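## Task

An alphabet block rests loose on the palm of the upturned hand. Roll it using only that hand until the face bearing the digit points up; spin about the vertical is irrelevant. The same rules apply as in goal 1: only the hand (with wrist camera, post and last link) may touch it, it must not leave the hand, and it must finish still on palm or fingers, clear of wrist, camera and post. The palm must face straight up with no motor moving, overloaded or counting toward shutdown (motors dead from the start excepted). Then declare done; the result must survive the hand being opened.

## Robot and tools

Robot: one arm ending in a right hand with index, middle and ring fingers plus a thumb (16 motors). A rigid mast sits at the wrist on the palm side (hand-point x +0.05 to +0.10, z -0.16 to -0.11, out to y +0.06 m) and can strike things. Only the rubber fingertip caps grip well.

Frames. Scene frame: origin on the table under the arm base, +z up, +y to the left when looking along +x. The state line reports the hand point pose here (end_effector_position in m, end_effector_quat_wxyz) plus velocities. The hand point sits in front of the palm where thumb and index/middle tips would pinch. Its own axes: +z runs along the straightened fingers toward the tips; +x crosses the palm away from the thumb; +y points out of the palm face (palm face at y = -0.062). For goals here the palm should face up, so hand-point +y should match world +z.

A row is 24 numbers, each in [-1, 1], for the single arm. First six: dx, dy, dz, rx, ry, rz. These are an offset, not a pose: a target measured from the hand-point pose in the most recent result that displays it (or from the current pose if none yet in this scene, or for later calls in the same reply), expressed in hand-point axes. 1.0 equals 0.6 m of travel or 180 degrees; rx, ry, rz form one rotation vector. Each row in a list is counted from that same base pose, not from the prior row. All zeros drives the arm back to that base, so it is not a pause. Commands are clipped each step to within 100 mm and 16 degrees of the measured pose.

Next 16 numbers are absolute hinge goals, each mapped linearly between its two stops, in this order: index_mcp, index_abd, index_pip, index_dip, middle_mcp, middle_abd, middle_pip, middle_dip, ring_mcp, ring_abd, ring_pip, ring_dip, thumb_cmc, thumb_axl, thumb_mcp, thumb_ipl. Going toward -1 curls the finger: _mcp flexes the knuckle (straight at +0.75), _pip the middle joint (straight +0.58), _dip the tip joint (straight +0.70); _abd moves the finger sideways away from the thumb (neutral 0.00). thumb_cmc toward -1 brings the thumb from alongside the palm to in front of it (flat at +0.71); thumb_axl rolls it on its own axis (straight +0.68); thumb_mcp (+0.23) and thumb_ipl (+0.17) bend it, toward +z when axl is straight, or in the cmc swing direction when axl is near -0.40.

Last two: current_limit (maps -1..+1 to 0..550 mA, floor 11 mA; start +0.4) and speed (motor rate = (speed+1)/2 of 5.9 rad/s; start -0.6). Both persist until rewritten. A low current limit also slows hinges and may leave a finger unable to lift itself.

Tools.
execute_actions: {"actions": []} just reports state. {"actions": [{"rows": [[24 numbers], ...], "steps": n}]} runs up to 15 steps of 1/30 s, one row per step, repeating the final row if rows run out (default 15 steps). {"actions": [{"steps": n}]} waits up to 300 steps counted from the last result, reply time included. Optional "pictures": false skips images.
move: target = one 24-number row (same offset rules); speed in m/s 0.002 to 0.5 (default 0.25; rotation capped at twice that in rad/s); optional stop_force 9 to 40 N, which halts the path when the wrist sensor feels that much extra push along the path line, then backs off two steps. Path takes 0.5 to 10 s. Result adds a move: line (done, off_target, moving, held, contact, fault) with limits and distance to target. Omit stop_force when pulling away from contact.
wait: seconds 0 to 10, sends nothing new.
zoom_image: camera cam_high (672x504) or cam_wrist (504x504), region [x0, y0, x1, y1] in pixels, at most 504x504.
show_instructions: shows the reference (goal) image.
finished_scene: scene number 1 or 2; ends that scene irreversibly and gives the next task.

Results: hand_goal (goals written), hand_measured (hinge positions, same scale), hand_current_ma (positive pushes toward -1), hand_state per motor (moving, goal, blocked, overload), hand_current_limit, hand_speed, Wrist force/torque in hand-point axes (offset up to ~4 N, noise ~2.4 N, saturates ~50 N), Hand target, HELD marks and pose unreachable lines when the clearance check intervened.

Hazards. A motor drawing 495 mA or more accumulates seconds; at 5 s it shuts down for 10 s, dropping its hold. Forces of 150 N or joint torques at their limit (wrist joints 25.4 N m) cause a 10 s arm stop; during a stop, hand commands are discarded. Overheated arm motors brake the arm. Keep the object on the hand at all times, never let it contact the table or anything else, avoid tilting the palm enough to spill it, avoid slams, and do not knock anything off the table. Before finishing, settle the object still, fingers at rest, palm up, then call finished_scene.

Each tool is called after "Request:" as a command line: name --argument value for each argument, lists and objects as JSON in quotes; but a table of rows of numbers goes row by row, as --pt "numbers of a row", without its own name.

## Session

Request:
show_instructions

Request:
execute_actions --actions '[]'

Reference images for this scene: goal picture from the wrist camera place.

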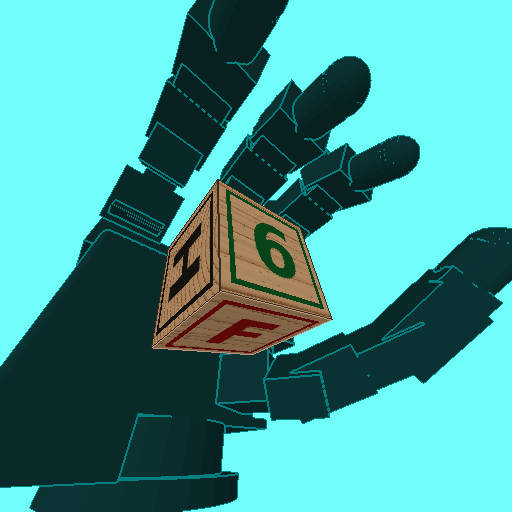

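Scene clock: 0.00 s of 4800.00 s.
end_effector_position=(+0.6029, +0.1026, +0.4855) hand_goal=(+0.046, +0.000, -0.008, +0.280, +0.046, +0.000, -0.008, +0.280, +0.046, +0.000, -0.008, +0.280, -0.104, +0.266, +0.032, -0.018) hand_measured=(+0.060, +0.000, -0.006, +0.282, +0.060, +0.000, -0.006, +0.282, +0.060, +0.000, -0.006, +0.282, -0.094, +0.270, +0.034, -0.016) hand_current_ma=(+77, +0, +12, +12, +77, +0, +12, +12, +77, +0, +12, +12, +64, +27, +12, +12) hand_state=(goal, goal, goal, goal, goal, goal, goal, goal, goal, goal, goal, goal, goal, goal, goal, goal) hand_current_limit=0.40 hand_speed=-0.60 end_effector_quat_wxyz=(+0.488, +0.445, +0.529, +0.533) end_effector_velocity=(-0.000, +0.001, +0.000) end_effector_angular_velocity=(-0.000, -0.001, +0.002)
Joint positions: [-0.133 -1.173  2.184 -4.182 -1.339 -0.041]
Joint velocities: [ 0.001  0.     0.    -0.001  0.    -0.   ]
Motor temperatures (°C, as the motors report them): [26 29 28 31 36 39]
Wrist force (N, on the end effector, along its own x y z axes, offset not removed): no reading
Wrist torque (N m, same axes, about the end effector's origin, offset not removed): no reading
Hand target: +0.603, +0.103, +0.486; +0.488, +0.445, +0.529, +0.533
camera_calibration (this result's frames):
cam_wrist: T_world_to_cam=[[0.0771918, -0.738168, 0.670186, -0.262498], [-0.619015, -0.562425, -0.548178, 0.654876], [0.781577, -0.37254, -0.500352, -0.0626926], [0, 0, 0, 1]] pos_world=[0.47464, 0.151195, 0.503543]

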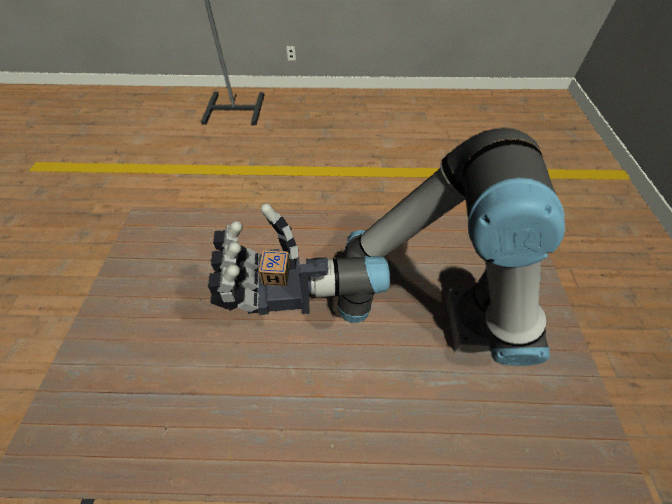

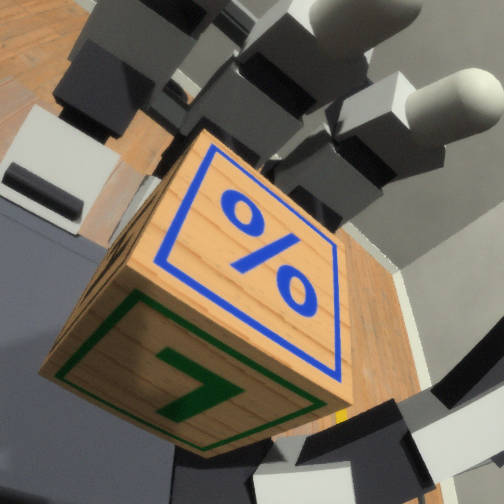

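Request:
move --target '[0,0,0,0.15,0,-0.01,0.65,0,-0.2,0.1,0.65,0,-0.2,0.1,0.65,0,-0.2,0.1,-0.3,0.266,0.03,0,0.4,-0.6]' --speed 0.15

Scene clock: 5.50 s of 4800.00 s.
end_effector_position=(+0.6027, +0.1026, +0.4853) hand_goal=(+0.650, +0.000, -0.200, +0.100, +0.650, +0.000, -0.200, +0.100, +0.650, +0.000, -0.200, +0.100, -0.300, +0.266, +0.030, +0.000) hand_measured=(+0.658, +0.000, -0.198, +0.102, +0.658, +0.000, -0.198, +0.102, +0.658, +0.000, -0.198, +0.102, -0.294, +0.270, +0.030, -0.004) hand_current_ma=(+45, +0, +15, +12, +45, +0, +15, +12, +46, +0, +15, +12, +32, +21, -6, -21) hand_state=(goal, goal, goal, goal, goal, goal, goal, goal, goal, goal, goal, goal, goal, goal, goal, goal) hand_current_limit=0.40 hand_speed=-0.60 end_effector_quat_wxyz=(+0.379, +0.539, +0.645, +0.387) end_effector_velocity=(+0.001, -0.002, -0.000) end_effector_angular_velocity=(-0.002, +0.010, -0.003)
Joint positions: [-0.132 -1.566  2.238 -3.364 -1.391 -0.172]
Joint velocities: [-0.002 -0.006 -0.003  0.019 -0.002 -0.002]
Motor temperatures (°C, as the motors report them): [26 29 28 31 36 39]
Wrist force (N, on the end effector, along its own x y z axes, offset not removed): [-0.4 2.1 -2.8]
Wrist torque (N m, same axes, about the end effector's origin, offset not removed): [0.57 0.03 -0.17]
Hand target: +0.603, +0.103, +0.485; +0.379, +0.539, +0.645, +0.387
Off the commanded pose: 0.000 m, 0 deg.
move: done
camera_calibration (this result's frames):
cam_wrist: T_world_to_cam=[[0.36787, -0.682933, 0.63109, -0.424208], [-0.798684, -0.579625, -0.161678, 0.577086], [0.47621, -0.444565, -0.758674, 0.25422], [0, 0, 0, 1]] pos_world=[0.495901, 0.157805, 0.553885]

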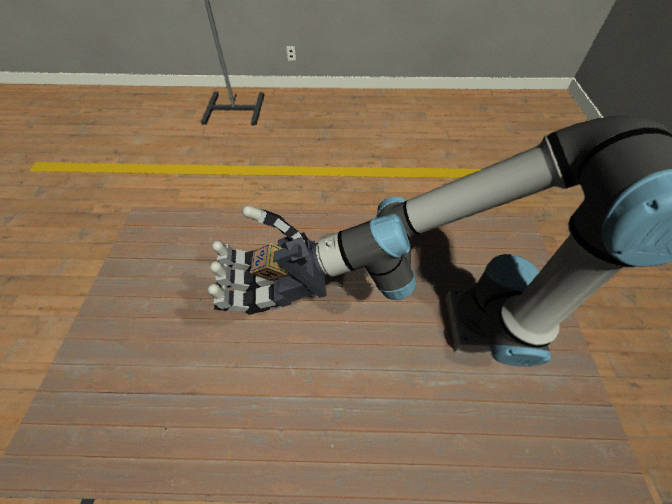

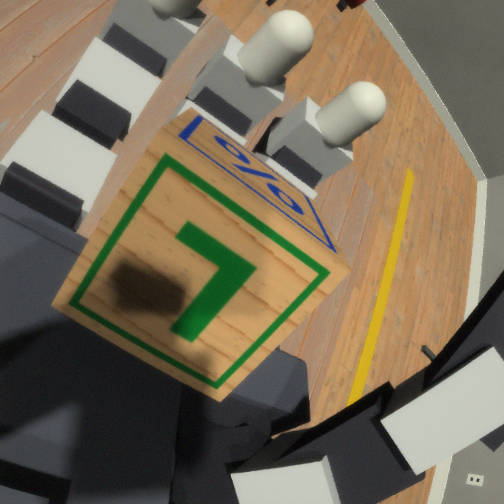

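Request:
move --target '[0,0,0,0.02,0,0,0.8,0,-0.3,0,0.8,0,-0.3,0,0.8,0,-0.3,0,-0.3,0.266,0.03,0,0.4,-0.8]' --speed 0.1

Scene clock: 9.93 s of 4800.00 s.
end_effector_position=(+0.6026, +0.1026, +0.4853) hand_goal=(+0.800, +0.000, -0.300, +0.000, +0.800, +0.000, -0.300, +0.000, +0.800, +0.000, -0.300, +0.000, -0.300, +0.266, +0.030, +0.000) hand_measured=(+0.808, +0.000, -0.292, +0.002, +0.810, +0.000, -0.292, +0.002, +0.808, +0.000, -0.292, +0.002, -0.294, +0.270, +0.028, -0.004) hand_current_ma=(+39, +0, +40, +15, +55, +0, +46, +15, +39, +0, +41, +15, +31, +21, -8, -21) hand_state=(goal, goal, goal, goal, goal, goal, goal, goal, goal, goal, goal, goal, goal, goal, goal, goal) hand_current_limit=0.40 hand_speed=-0.80 end_effector_quat_wxyz=(+0.362, +0.550, +0.657, +0.367) end_effector_velocity=(-0.000, -0.000, -0.001) end_effector_angular_velocity=(-0.000, +0.010, -0.002)
Joint positions: [-0.127 -1.606  2.22  -3.245 -1.406 -0.18 ]
Joint velocities: [ 0.    -0.005 -0.002  0.017 -0.002 -0.   ]
Motor temperatures (°C, as the motors report them): [26 29 28 31 36 39]
Wrist force (N, on the end effector, along its own x y z axes, offset not removed): [-3.6 0.5 -3.9]
Wrist torque (N m, same axes, about the end effector's origin, offset not removed): [0.54 0.48 -0.50]
Hand target: +0.603, +0.103, +0.485; +0.362, +0.550, +0.657, +0.367
Off the commanded pose: 0.000 m, 0 deg.
move: done
camera_calibration (this result's frames):
cam_wrist: T_world_to_cam=[[0.402955, -0.679569, 0.613036, -0.436904], [-0.809593, -0.577058, -0.107533, 0.557085], [0.426833, -0.452979, -0.782703, 0.296509], [0, 0, 0, 1]] pos_world=[0.500504, 0.158876, 0.559821]

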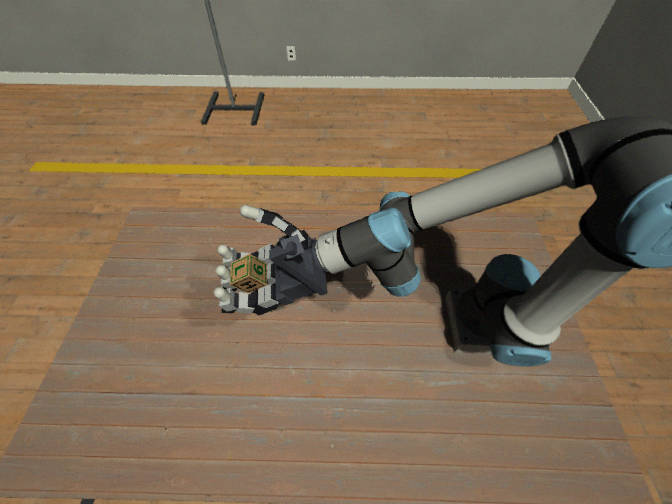

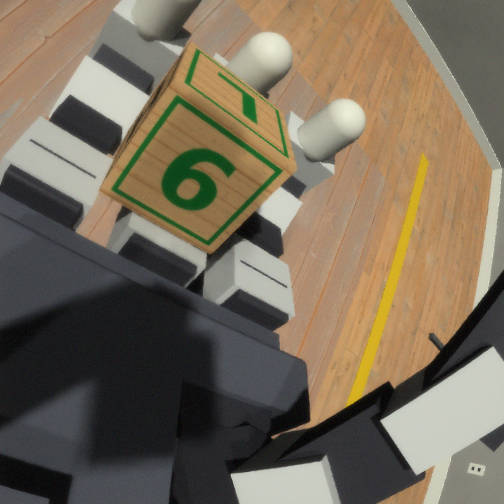

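Request:
move --target '[0,0,0,0.17,0,0.015,0.8,-0.1,-0.55,0.5,0.8,0,-0.55,0.5,0.8,0.1,-0.55,0.5,-0.3,0.266,0.03,0,0.4,-0.8]' --speed 0.1

Request:
move --target '[0,0,0,-0.05,0,0,0.8,-0.1,-0.3,0.5,0.8,0,-0.3,0.5,0.8,0.1,-0.3,0.5,-0.3,0.266,0.03,0,0.4,-0.9]' --speed 0.1

Scene clock: 18.47 s of 4800.00 s.
end_effector_position=(+0.6023, +0.1026, +0.4853) hand_goal=(+0.800, -0.100, -0.550, +0.500, +0.800, +0.000, -0.550, +0.500, +0.800, +0.100, -0.550, +0.500, -0.300, +0.266, +0.030, +0.000) hand_measured=(+0.808, -0.098, -0.542, +0.498, +0.810, +0.000, -0.542, +0.498, +0.808, +0.096, -0.542, +0.498, -0.296, +0.270, +0.028, -0.004) hand_current_ma=(+39, +14, +40, -11, +55, +0, +45, -11, +40, -19, +39, -9, +25, +21, -16, -21) hand_state=(goal, goal, goal, goal, goal, goal, goal, goal, goal, goal, goal, goal, goal, goal, goal, goal) hand_current_limit=0.40 hand_speed=-0.80 end_effector_quat_wxyz=(+0.196, +0.641, +0.717, +0.189) end_effector_velocity=(+0.001, -0.001, +0.001) end_effector_angular_velocity=(+0.001, +0.007, -0.003)
Joint positions: [-0.073 -1.715  1.887 -2.279 -1.536 -0.146]
Joint velocities: [-0.     0.002 -0.009  0.014 -0.001  0.002]
Motor temperatures (°C, as the motors report them): [26 29 28 31 36 39]
Wrist force (N, on the end effector, along its own x y z axes, offset not removed): [-3.4 1.2 -0.6]
Wrist torque (N m, same axes, about the end effector's origin, offset not removed): [0.36 0.30 -0.43]
Hand target: +0.602, +0.103, +0.485; +0.196, +0.641, +0.717, +0.189
Off the commanded pose: 0.000 m, 0 deg.
move: done
camera_calibration (this result's frames):
cam_wrist: T_world_to_cam=[[0.62302, -0.69724, 0.354545, -0.442073], [-0.780442, -0.523678, 0.341572, 0.315867], [-0.0524898, -0.489508, -0.870417, 0.631652], [0, 0, 0, 1]] pos_world=[0.555091, 0.16638, 0.598644]

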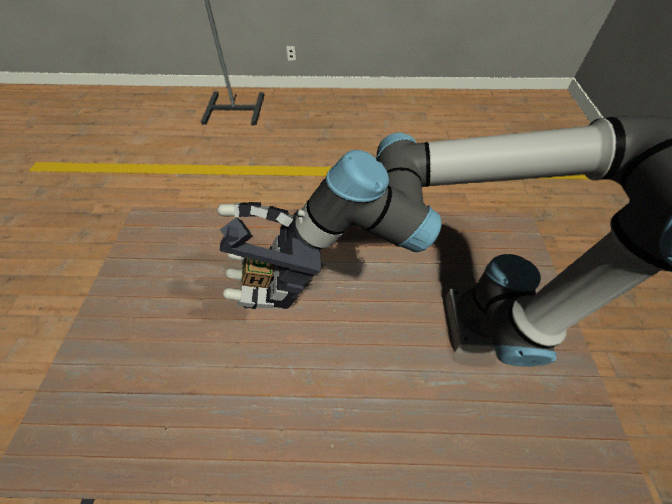

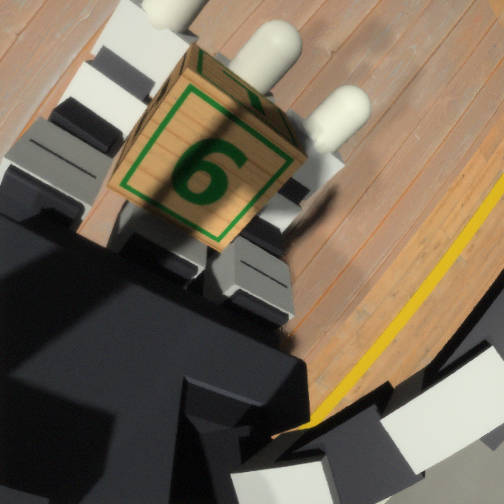

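Scene clock: 19.73 s of 4800.00 s.
end_effector_position=(+0.6024, +0.1026, +0.4853) hand_goal=(+0.800, -0.100, -0.300, +0.500, +0.800, +0.000, -0.300, +0.500, +0.800, +0.100, -0.300, +0.500, -0.300, +0.266, +0.030, +0.000) hand_measured=(+0.808, -0.098, -0.300, +0.498, +0.810, +0.000, -0.300, +0.498, +0.808, +0.096, -0.298, +0.498, -0.296, +0.270, +0.028, -0.004) hand_current_ma=(+39, +14, +3, -11, +55, +0, +3, -11, +40, -19, +11, -8, +24, +21, -16, -21) hand_state=(goal, goal, goal, goal, goal, goal, goal, goal, goal, goal, goal, goal, goal, goal, goal, goal) hand_current_limit=0.40 hand_speed=-0.90 end_effector_quat_wxyz=(+0.246, +0.624, +0.700, +0.245) end_effector_velocity=(+0.000, -0.000, +0.001) end_effector_angular_velocity=(+0.000, -0.004, -0.000)
Joint positions: [-0.085 -1.724  2.01  -2.548 -1.506 -0.148]
Joint velocities: [-0.     0.001  0.    -0.004  0.     0.001]
Motor temperatures (°C, as the motors report them): [26 29 28 31 36 39]
Wrist force (N, on the end effector, along its own x y z axes, offset not removed): [-1.8 0.6 -1.0]
Wrist torque (N m, same axes, about the end effector's origin, offset not removed): [0.32 0.07 -0.47]
Hand target: +0.602, +0.103, +0.485; +0.246, +0.624, +0.700, +0.245
Off the commanded pose: 0.000 m, 0 deg.
move: done
camera_calibration (this result's frames):
cam_wrist: T_world_to_cam=[[0.565586, -0.699751, 0.436417, -0.446989], [-0.820082, -0.533081, 0.208064, 0.40555], [0.0870531, -0.475576, -0.875357, 0.548582], [0, 0, 0, 1]] pos_world=[0.537639, 0.164302, 0.590899]

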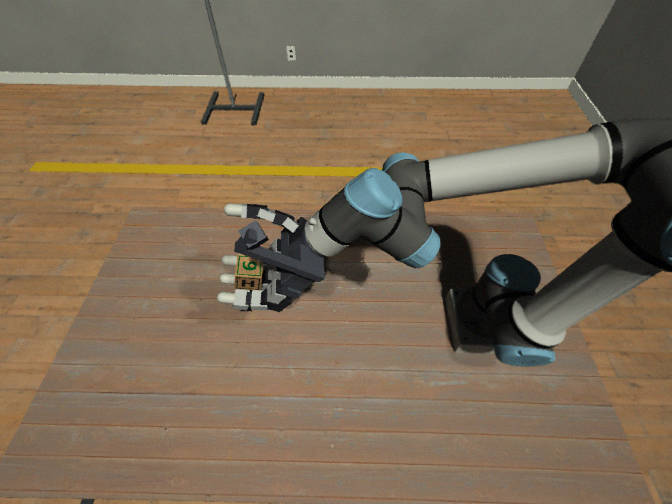

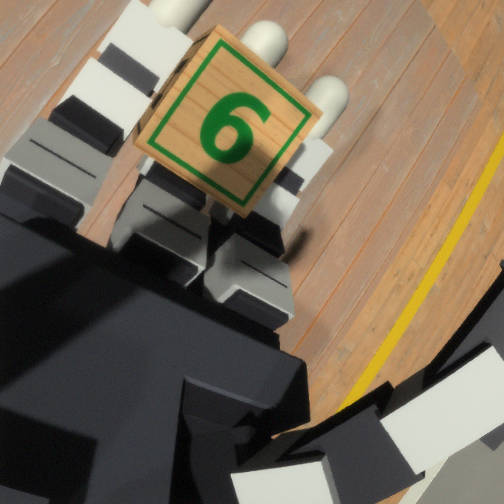

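Working. Continue in matched steps (49° remaining).

Request:
move --target '[0,0,0,-0.091,0,0,0.8,-0.1,-0.05,0.55,0.8,0,-0.05,0.55,0.8,0.1,-0.05,0.55,-0.3,0.266,0.03,0,0.4,-0.94]' --speed 0.1

Request:
move --target '[0,0,0,-0.091,0,0,0.8,-0.1,0.2,0.6,0.8,0,0.2,0.6,0.8,0.1,0.2,0.6,-0.3,0.266,0.03,0,0.4,-0.94]' --speed 0.1

Request:
move --target '[0,0,0,-0.091,0,0.012,0.75,-0.1,0.5,0.65,0.75,0,0.5,0.65,0.75,0.1,0.5,0.65,-0.3,0.266,0.03,0,0.4,-0.94]' --speed 0.1

Scene clock: 27.30 s of 4800.00 s.
end_effector_position=(+0.6025, +0.1026, +0.4853) hand_goal=(+0.800, -0.100, -0.050, +0.550, +0.800, +0.000, -0.050, +0.550, +0.800, +0.100, -0.050, +0.550, -0.300, +0.266, +0.030, +0.000) hand_measured=(+0.808, -0.098, -0.050, +0.548, +0.810, +0.000, -0.050, +0.548, +0.810, +0.096, -0.048, +0.548, -0.296, +0.270, +0.028, -0.004) hand_current_ma=(+39, +14, +3, -11, +55, +0, +3, -11, +53, -19, +12, -8, +24, +21, -16, -21) hand_state=(goal, goal, goal, goal, goal, goal, goal, goal, goal, goal, goal, goal, goal, goal, goal, goal) hand_current_limit=0.40 hand_speed=-0.94 end_effector_quat_wxyz=(+0.332, +0.583, +0.658, +0.342) end_effector_velocity=(-0.000, +0.001, -0.001) end_effector_angular_velocity=(+0.001, -0.002, +0.001)
Joint positions: [-0.104 -1.651  2.18  -3.073 -1.451 -0.135]
Joint velocities: [ 0.002  0.002  0.002 -0.005  0.     0.001]
Motor temperatures (°C, as the motors report them): [26 29 28 31 36 39]
Wrist force (N, on the end effector, along its own x y z axes, offset not removed): [-1.3 2.3 -0.5]
Wrist torque (N m, same axes, about the end effector's origin, offset not removed): [0.45 0.11 -0.17]
Hand target: +0.603, +0.103, +0.485; +0.332, +0.582, +0.658, +0.342
Off the commanded pose: 0.000 m, 0 deg.
move: done
camera_calibration (this result's frames):
cam_wrist: T_world_to_cam=[[0.431425, -0.708514, 0.558463, -0.424572], [-0.837295, -0.544936, -0.0445242, 0.539836], [0.335873, -0.44839, -0.828333, 0.373048], [0, 0, 0, 1]] pos_world=[0.509876, 0.160632, 0.570152]

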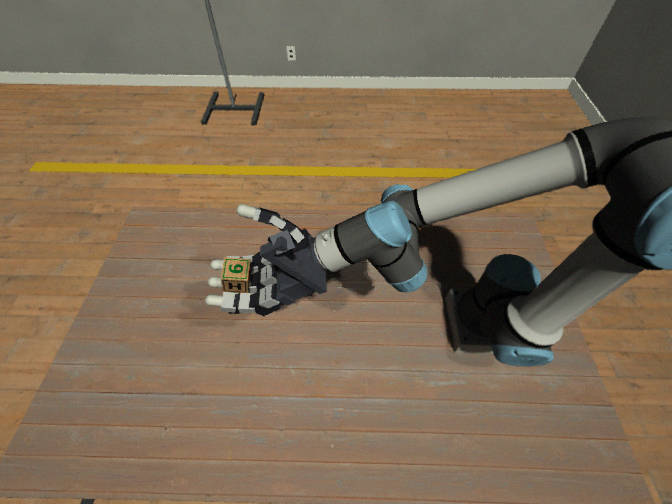

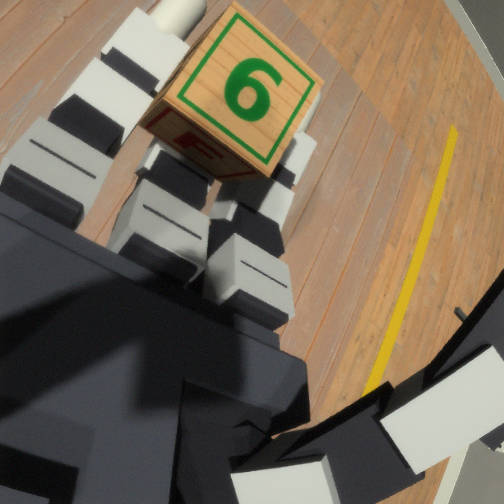

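Scene clock: 29.20 s of 4800.00 s.
end_effector_position=(+0.6027, +0.1026, +0.4854) hand_goal=(+0.800, -0.100, +0.200, +0.600, +0.800, +0.000, +0.200, +0.600, +0.800, +0.100, +0.200, +0.600, -0.300, +0.266, +0.030, +0.000) hand_measured=(+0.808, -0.098, +0.200, +0.598, +0.812, +0.000, +0.202, +0.598, +0.812, +0.096, +0.202, +0.598, -0.296, +0.270, +0.028, -0.004) hand_current_ma=(+46, +14, +3, -11, +63, +0, +5, -10, +61, -19, +10, -8, +24, +21, -16, -21) hand_state=(goal, goal, goal, goal, goal, goal, goal, goal, goal, goal, goal, goal, goal, goal, goal, goal) hand_current_limit=0.40 hand_speed=-0.94 end_effector_quat_wxyz=(+0.411, +0.529, +0.603, +0.432) end_effector_velocity=(+0.000, -0.001, -0.001) end_effector_angular_velocity=(+0.000, -0.001, -0.001)
Joint positions: [-0.116 -1.461  2.251 -3.62  -1.406 -0.1  ]
Joint velocities: [-0.001  0.002  0.001 -0.004  0.     0.   ]
Motor temperatures (°C, as the motors report them): [26 29 28 31 36 39]
Wrist force (N, on the end effector, along its own x y z axes, offset not removed): [-2.4 0.8 -2.1]
Wrist torque (N m, same axes, about the end effector's origin, offset not removed): [0.34 0.18 -0.38]
Hand target: +0.603, +0.103, +0.485; +0.411, +0.529, +0.603, +0.432
Off the commanded pose: 0.000 m, 0 deg.
move: done
camera_calibration (this result's frames):
cam_wrist: T_world_to_cam=[[0.268639, -0.721897, 0.637728, -0.363662], [-0.782945, -0.549306, -0.291994, 0.627758], [0.561097, -0.420865, -0.712771, 0.178396], [0, 0, 0, 1]] pos_world=[0.489096, 0.157385, 0.542374]

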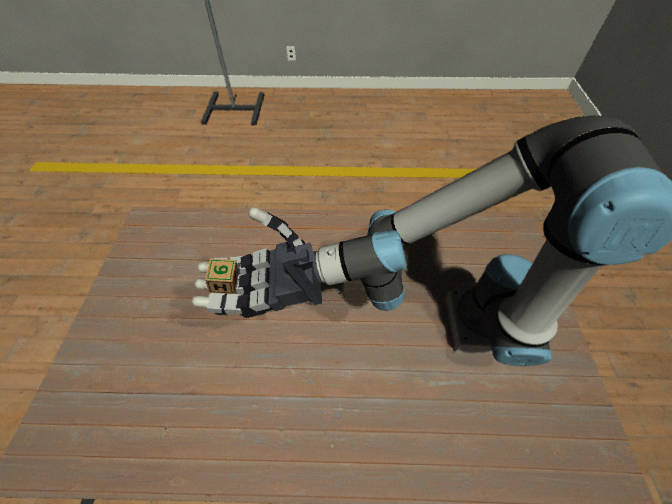

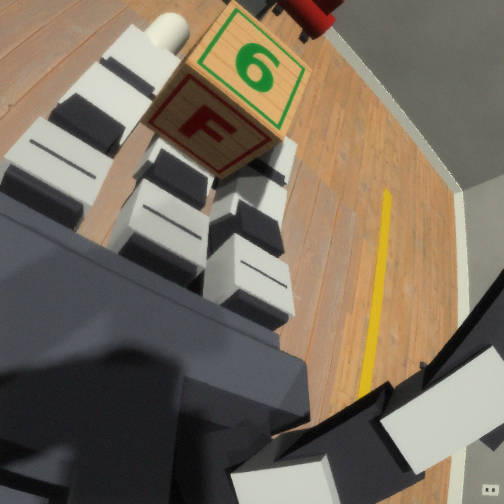

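Scene clock: 31.47 s of 4800.00 s.
end_effector_position=(+0.6028, +0.1026, +0.4855) hand_goal=(+0.750, -0.100, +0.500, +0.650, +0.750, +0.000, +0.500, +0.650, +0.750, +0.100, +0.500, +0.650, -0.300, +0.266, +0.030, +0.000) hand_measured=(+0.776, -0.098, +0.500, +0.648, +0.782, +0.000, +0.502, +0.648, +0.782, +0.096, +0.502, +0.648, -0.296, +0.270, +0.028, -0.004) hand_current_ma=(+140, +14, +2, -11, +175, +0, +10, -8, +167, -19, +7, -9, +24, +21, -16, -21) hand_state=(blocked, goal, goal, goal, blocked, goal, goal, goal, blocked, goal, goal, goal, goal, goal, goal, goal) hand_current_limit=0.40 hand_speed=-0.94 end_effector_quat_wxyz=(+0.474, +0.476, +0.525, +0.521) end_effector_velocity=(-0.000, +0.000, -0.000) end_effector_angular_velocity=(+0.001, +0.000, +0.001)
Joint positions: [-0.106 -1.214  2.198 -4.104 -1.4   -0.011]
Joint velocities: [ 0.001  0.    -0.     0.     0.     0.001]
Motor temperatures (°C, as the motors report them): [26 29 28 31 36 39]
Wrist force (N, on the end effector, along its own x y z axes, offset not removed): [-2.8 0.8 -1.4]
Wrist torque (N m, same axes, about the end effector's origin, offset not removed): [0.23 0.41 -0.42]
Hand target: +0.603, +0.103, +0.486; +0.474, +0.476, +0.525, +0.521
Off the commanded pose: 0.000 m, 0 deg.
move: done
camera_calibration (this result's frames):
cam_wrist: T_world_to_cam=[[0.0883251, -0.763496, 0.639744, -0.251799], [-0.66613, -0.522786, -0.531945, 0.67126], [0.740587, -0.379168, -0.554763, -0.0107939], [0, 0, 0, 1]] pos_world=[0.477381, 0.154585, 0.512172]

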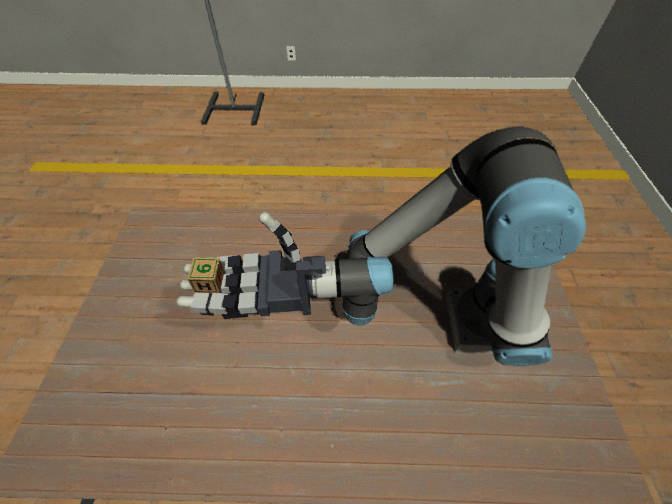

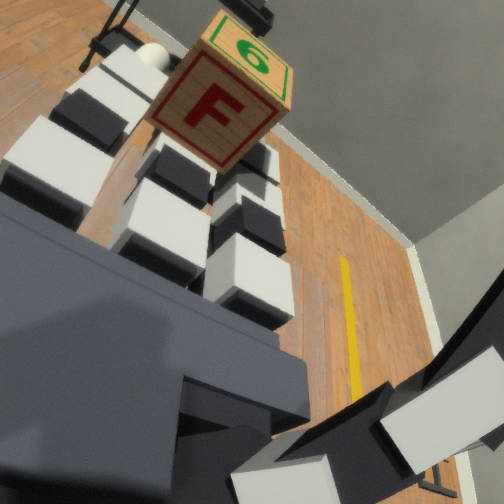

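Request:
move --target '[0,0,0,0,0,0,0.42,-0.05,0.58,0.75,0.42,0,0.58,0.75,0.42,0.05,0.58,0.75,-0.3,0.266,0.03,0,0.4,-0.9]'

Request:
move --target '[0,0,0,0,0,0,0.72,0,0.58,0.7,0.72,0,0.58,0.7,0.72,0,0.58,0.7,-0.3,0.266,0.03,0,0.4,-0.9]'

Scene clock: 38.23 s of 4800.00 s.
end_effector_position=(+0.6028, +0.1026, +0.4855) hand_goal=(+0.420, -0.050, +0.580, +0.750, +0.420, +0.000, +0.580, +0.750, +0.420, +0.050, +0.580, +0.750, -0.300, +0.266, +0.030, +0.000) hand_measured=(+0.446, -0.052, +0.580, +0.748, +0.454, +0.000, +0.582, +0.748, +0.446, +0.054, +0.580, +0.748, -0.296, +0.270, +0.028, -0.004) hand_current_ma=(+142, -14, +3, -11, +194, +0, +14, -13, +143, +16, +3, -11, +24, +21, -16, -21) hand_state=(blocked, goal, goal, goal, blocked, goal, goal, goal, blocked, goal, goal, goal, goal, goal, goal, goal) hand_current_limit=0.40 hand_speed=-0.90 end_effector_quat_wxyz=(+0.474, +0.476, +0.525, +0.521) end_effector_velocity=(+0.000, -0.001, +0.000) end_effector_angular_velocity=(+0.001, -0.001, -0.002)
Joint positions: [-0.106 -1.214  2.198 -4.104 -1.4   -0.011]
Joint velocities: [-0.002 -0.    -0.    -0.     0.     0.001]
Motor temperatures (°C, as the motors report them): [26 29 28 31 36 39]
Wrist force (N, on the end effector, along its own x y z axes, offset not removed): [-0.4 1.3 -2.0]
Wrist torque (N m, same axes, about the end effector's origin, offset not removed): [0.44 0.02 -0.30]
Hand target: +0.603, +0.103, +0.486; +0.474, +0.476, +0.525, +0.521
Off the commanded pose: 0.000 m, 0 deg.
move: done
camera_calibration (this result's frames):
cam_wrist: T_world_to_cam=[[0.088324, -0.763497, 0.639744, -0.251797], [-0.666129, -0.522785, -0.531947, 0.67126], [0.740588, -0.379168, -0.554762, -0.0107961], [0, 0, 0, 1]] pos_world=[0.477381, 0.154585, 0.512171]

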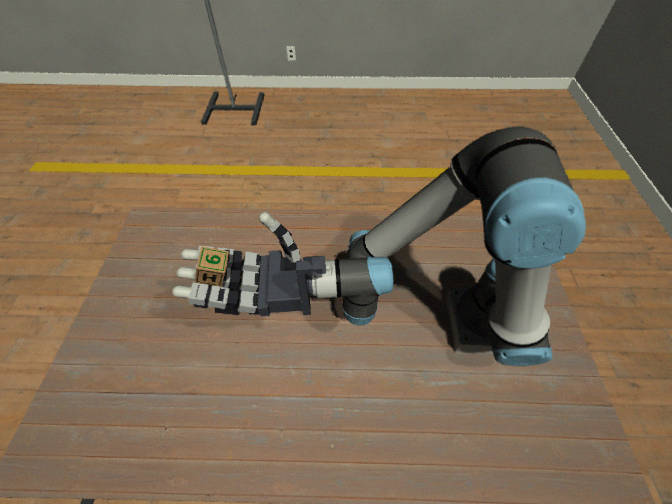

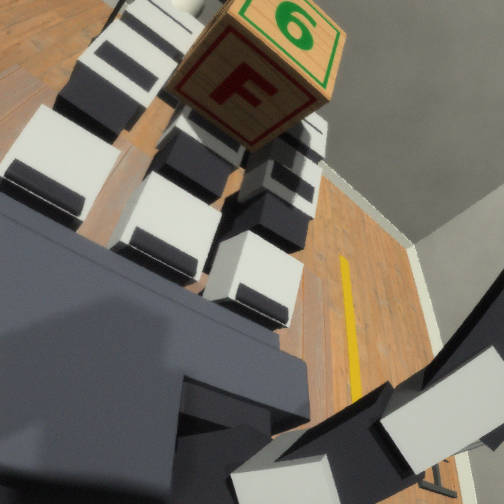

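Scene clock: 39.77 s of 4800.00 s.
end_effector_position=(+0.6028, +0.1026, +0.4855) hand_goal=(+0.720, +0.000, +0.580, +0.700, +0.720, +0.000, +0.580, +0.700, +0.720, +0.000, +0.580, +0.700, -0.300, +0.266, +0.030, +0.000) hand_measured=(+0.730, -0.002, +0.580, +0.704, +0.736, +0.000, +0.582, +0.704, +0.730, +0.004, +0.580, +0.704, -0.296, +0.270, +0.028, -0.004) hand_current_ma=(+52, -14, +3, +20, +85, +0, +15, +16, +53, +15, +3, +20, +24, +21, -16, -21) hand_state=(goal, goal, goal, goal, goal, goal, goal, goal, goal, goal, goal, goal, goal, goal, goal, goal) hand_current_limit=0.40 hand_speed=-0.90 end_effector_quat_wxyz=(+0.474, +0.476, +0.525, +0.521) end_effector_velocity=(+0.000, -0.000, -0.001) end_effector_angular_velocity=(-0.001, +0.002, +0.000)
Joint positions: [-0.106 -1.214  2.198 -4.104 -1.4   -0.011]
Joint velocities: [-0.001  0.     0.001  0.001  0.001 -0.001]
Motor temperatures (°C, as the motors report them): [26 29 28 31 36 39]
Wrist force (N, on the end effector, along its own x y z axes, offset not removed): [-1.7 1.1 -3.4]
Wrist torque (N m, same axes, about the end effector's origin, offset not removed): [0.47 0.27 -0.40]
Hand target: +0.603, +0.103, +0.486; +0.474, +0.476, +0.525, +0.521
Off the commanded pose: 0.000 m, 0 deg.
move: done
camera_calibration (this result's frames):
cam_wrist: T_world_to_cam=[[0.0883239, -0.763497, 0.639744, -0.251797], [-0.666129, -0.522785, -0.531947, 0.67126], [0.740588, -0.379168, -0.554762, -0.010796], [0, 0, 0, 1]] pos_world=[0.477381, 0.154585, 0.512171]

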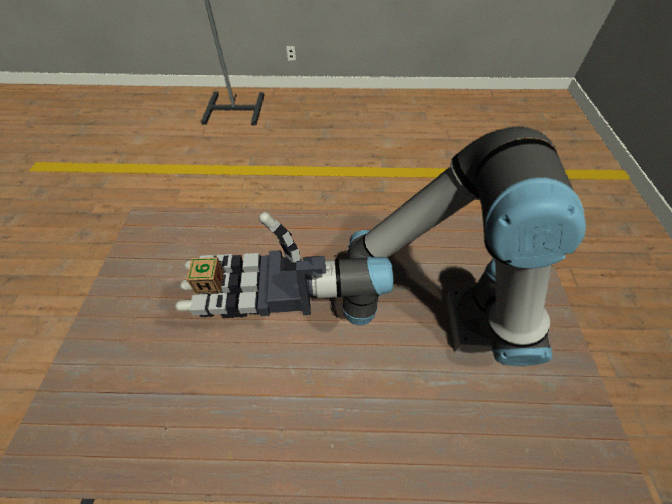

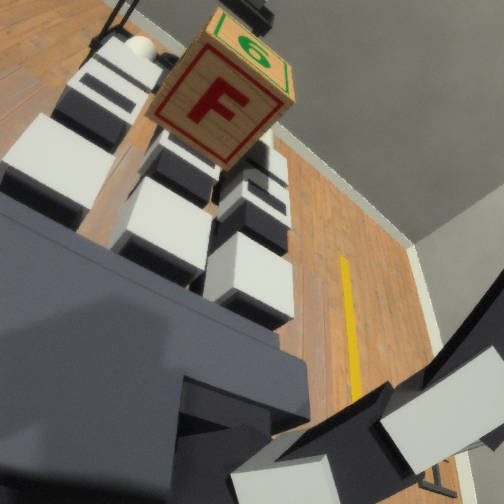

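Stable on the straight hand.

Request:
finished_scene --scene 2

The scene is finished: the task was done.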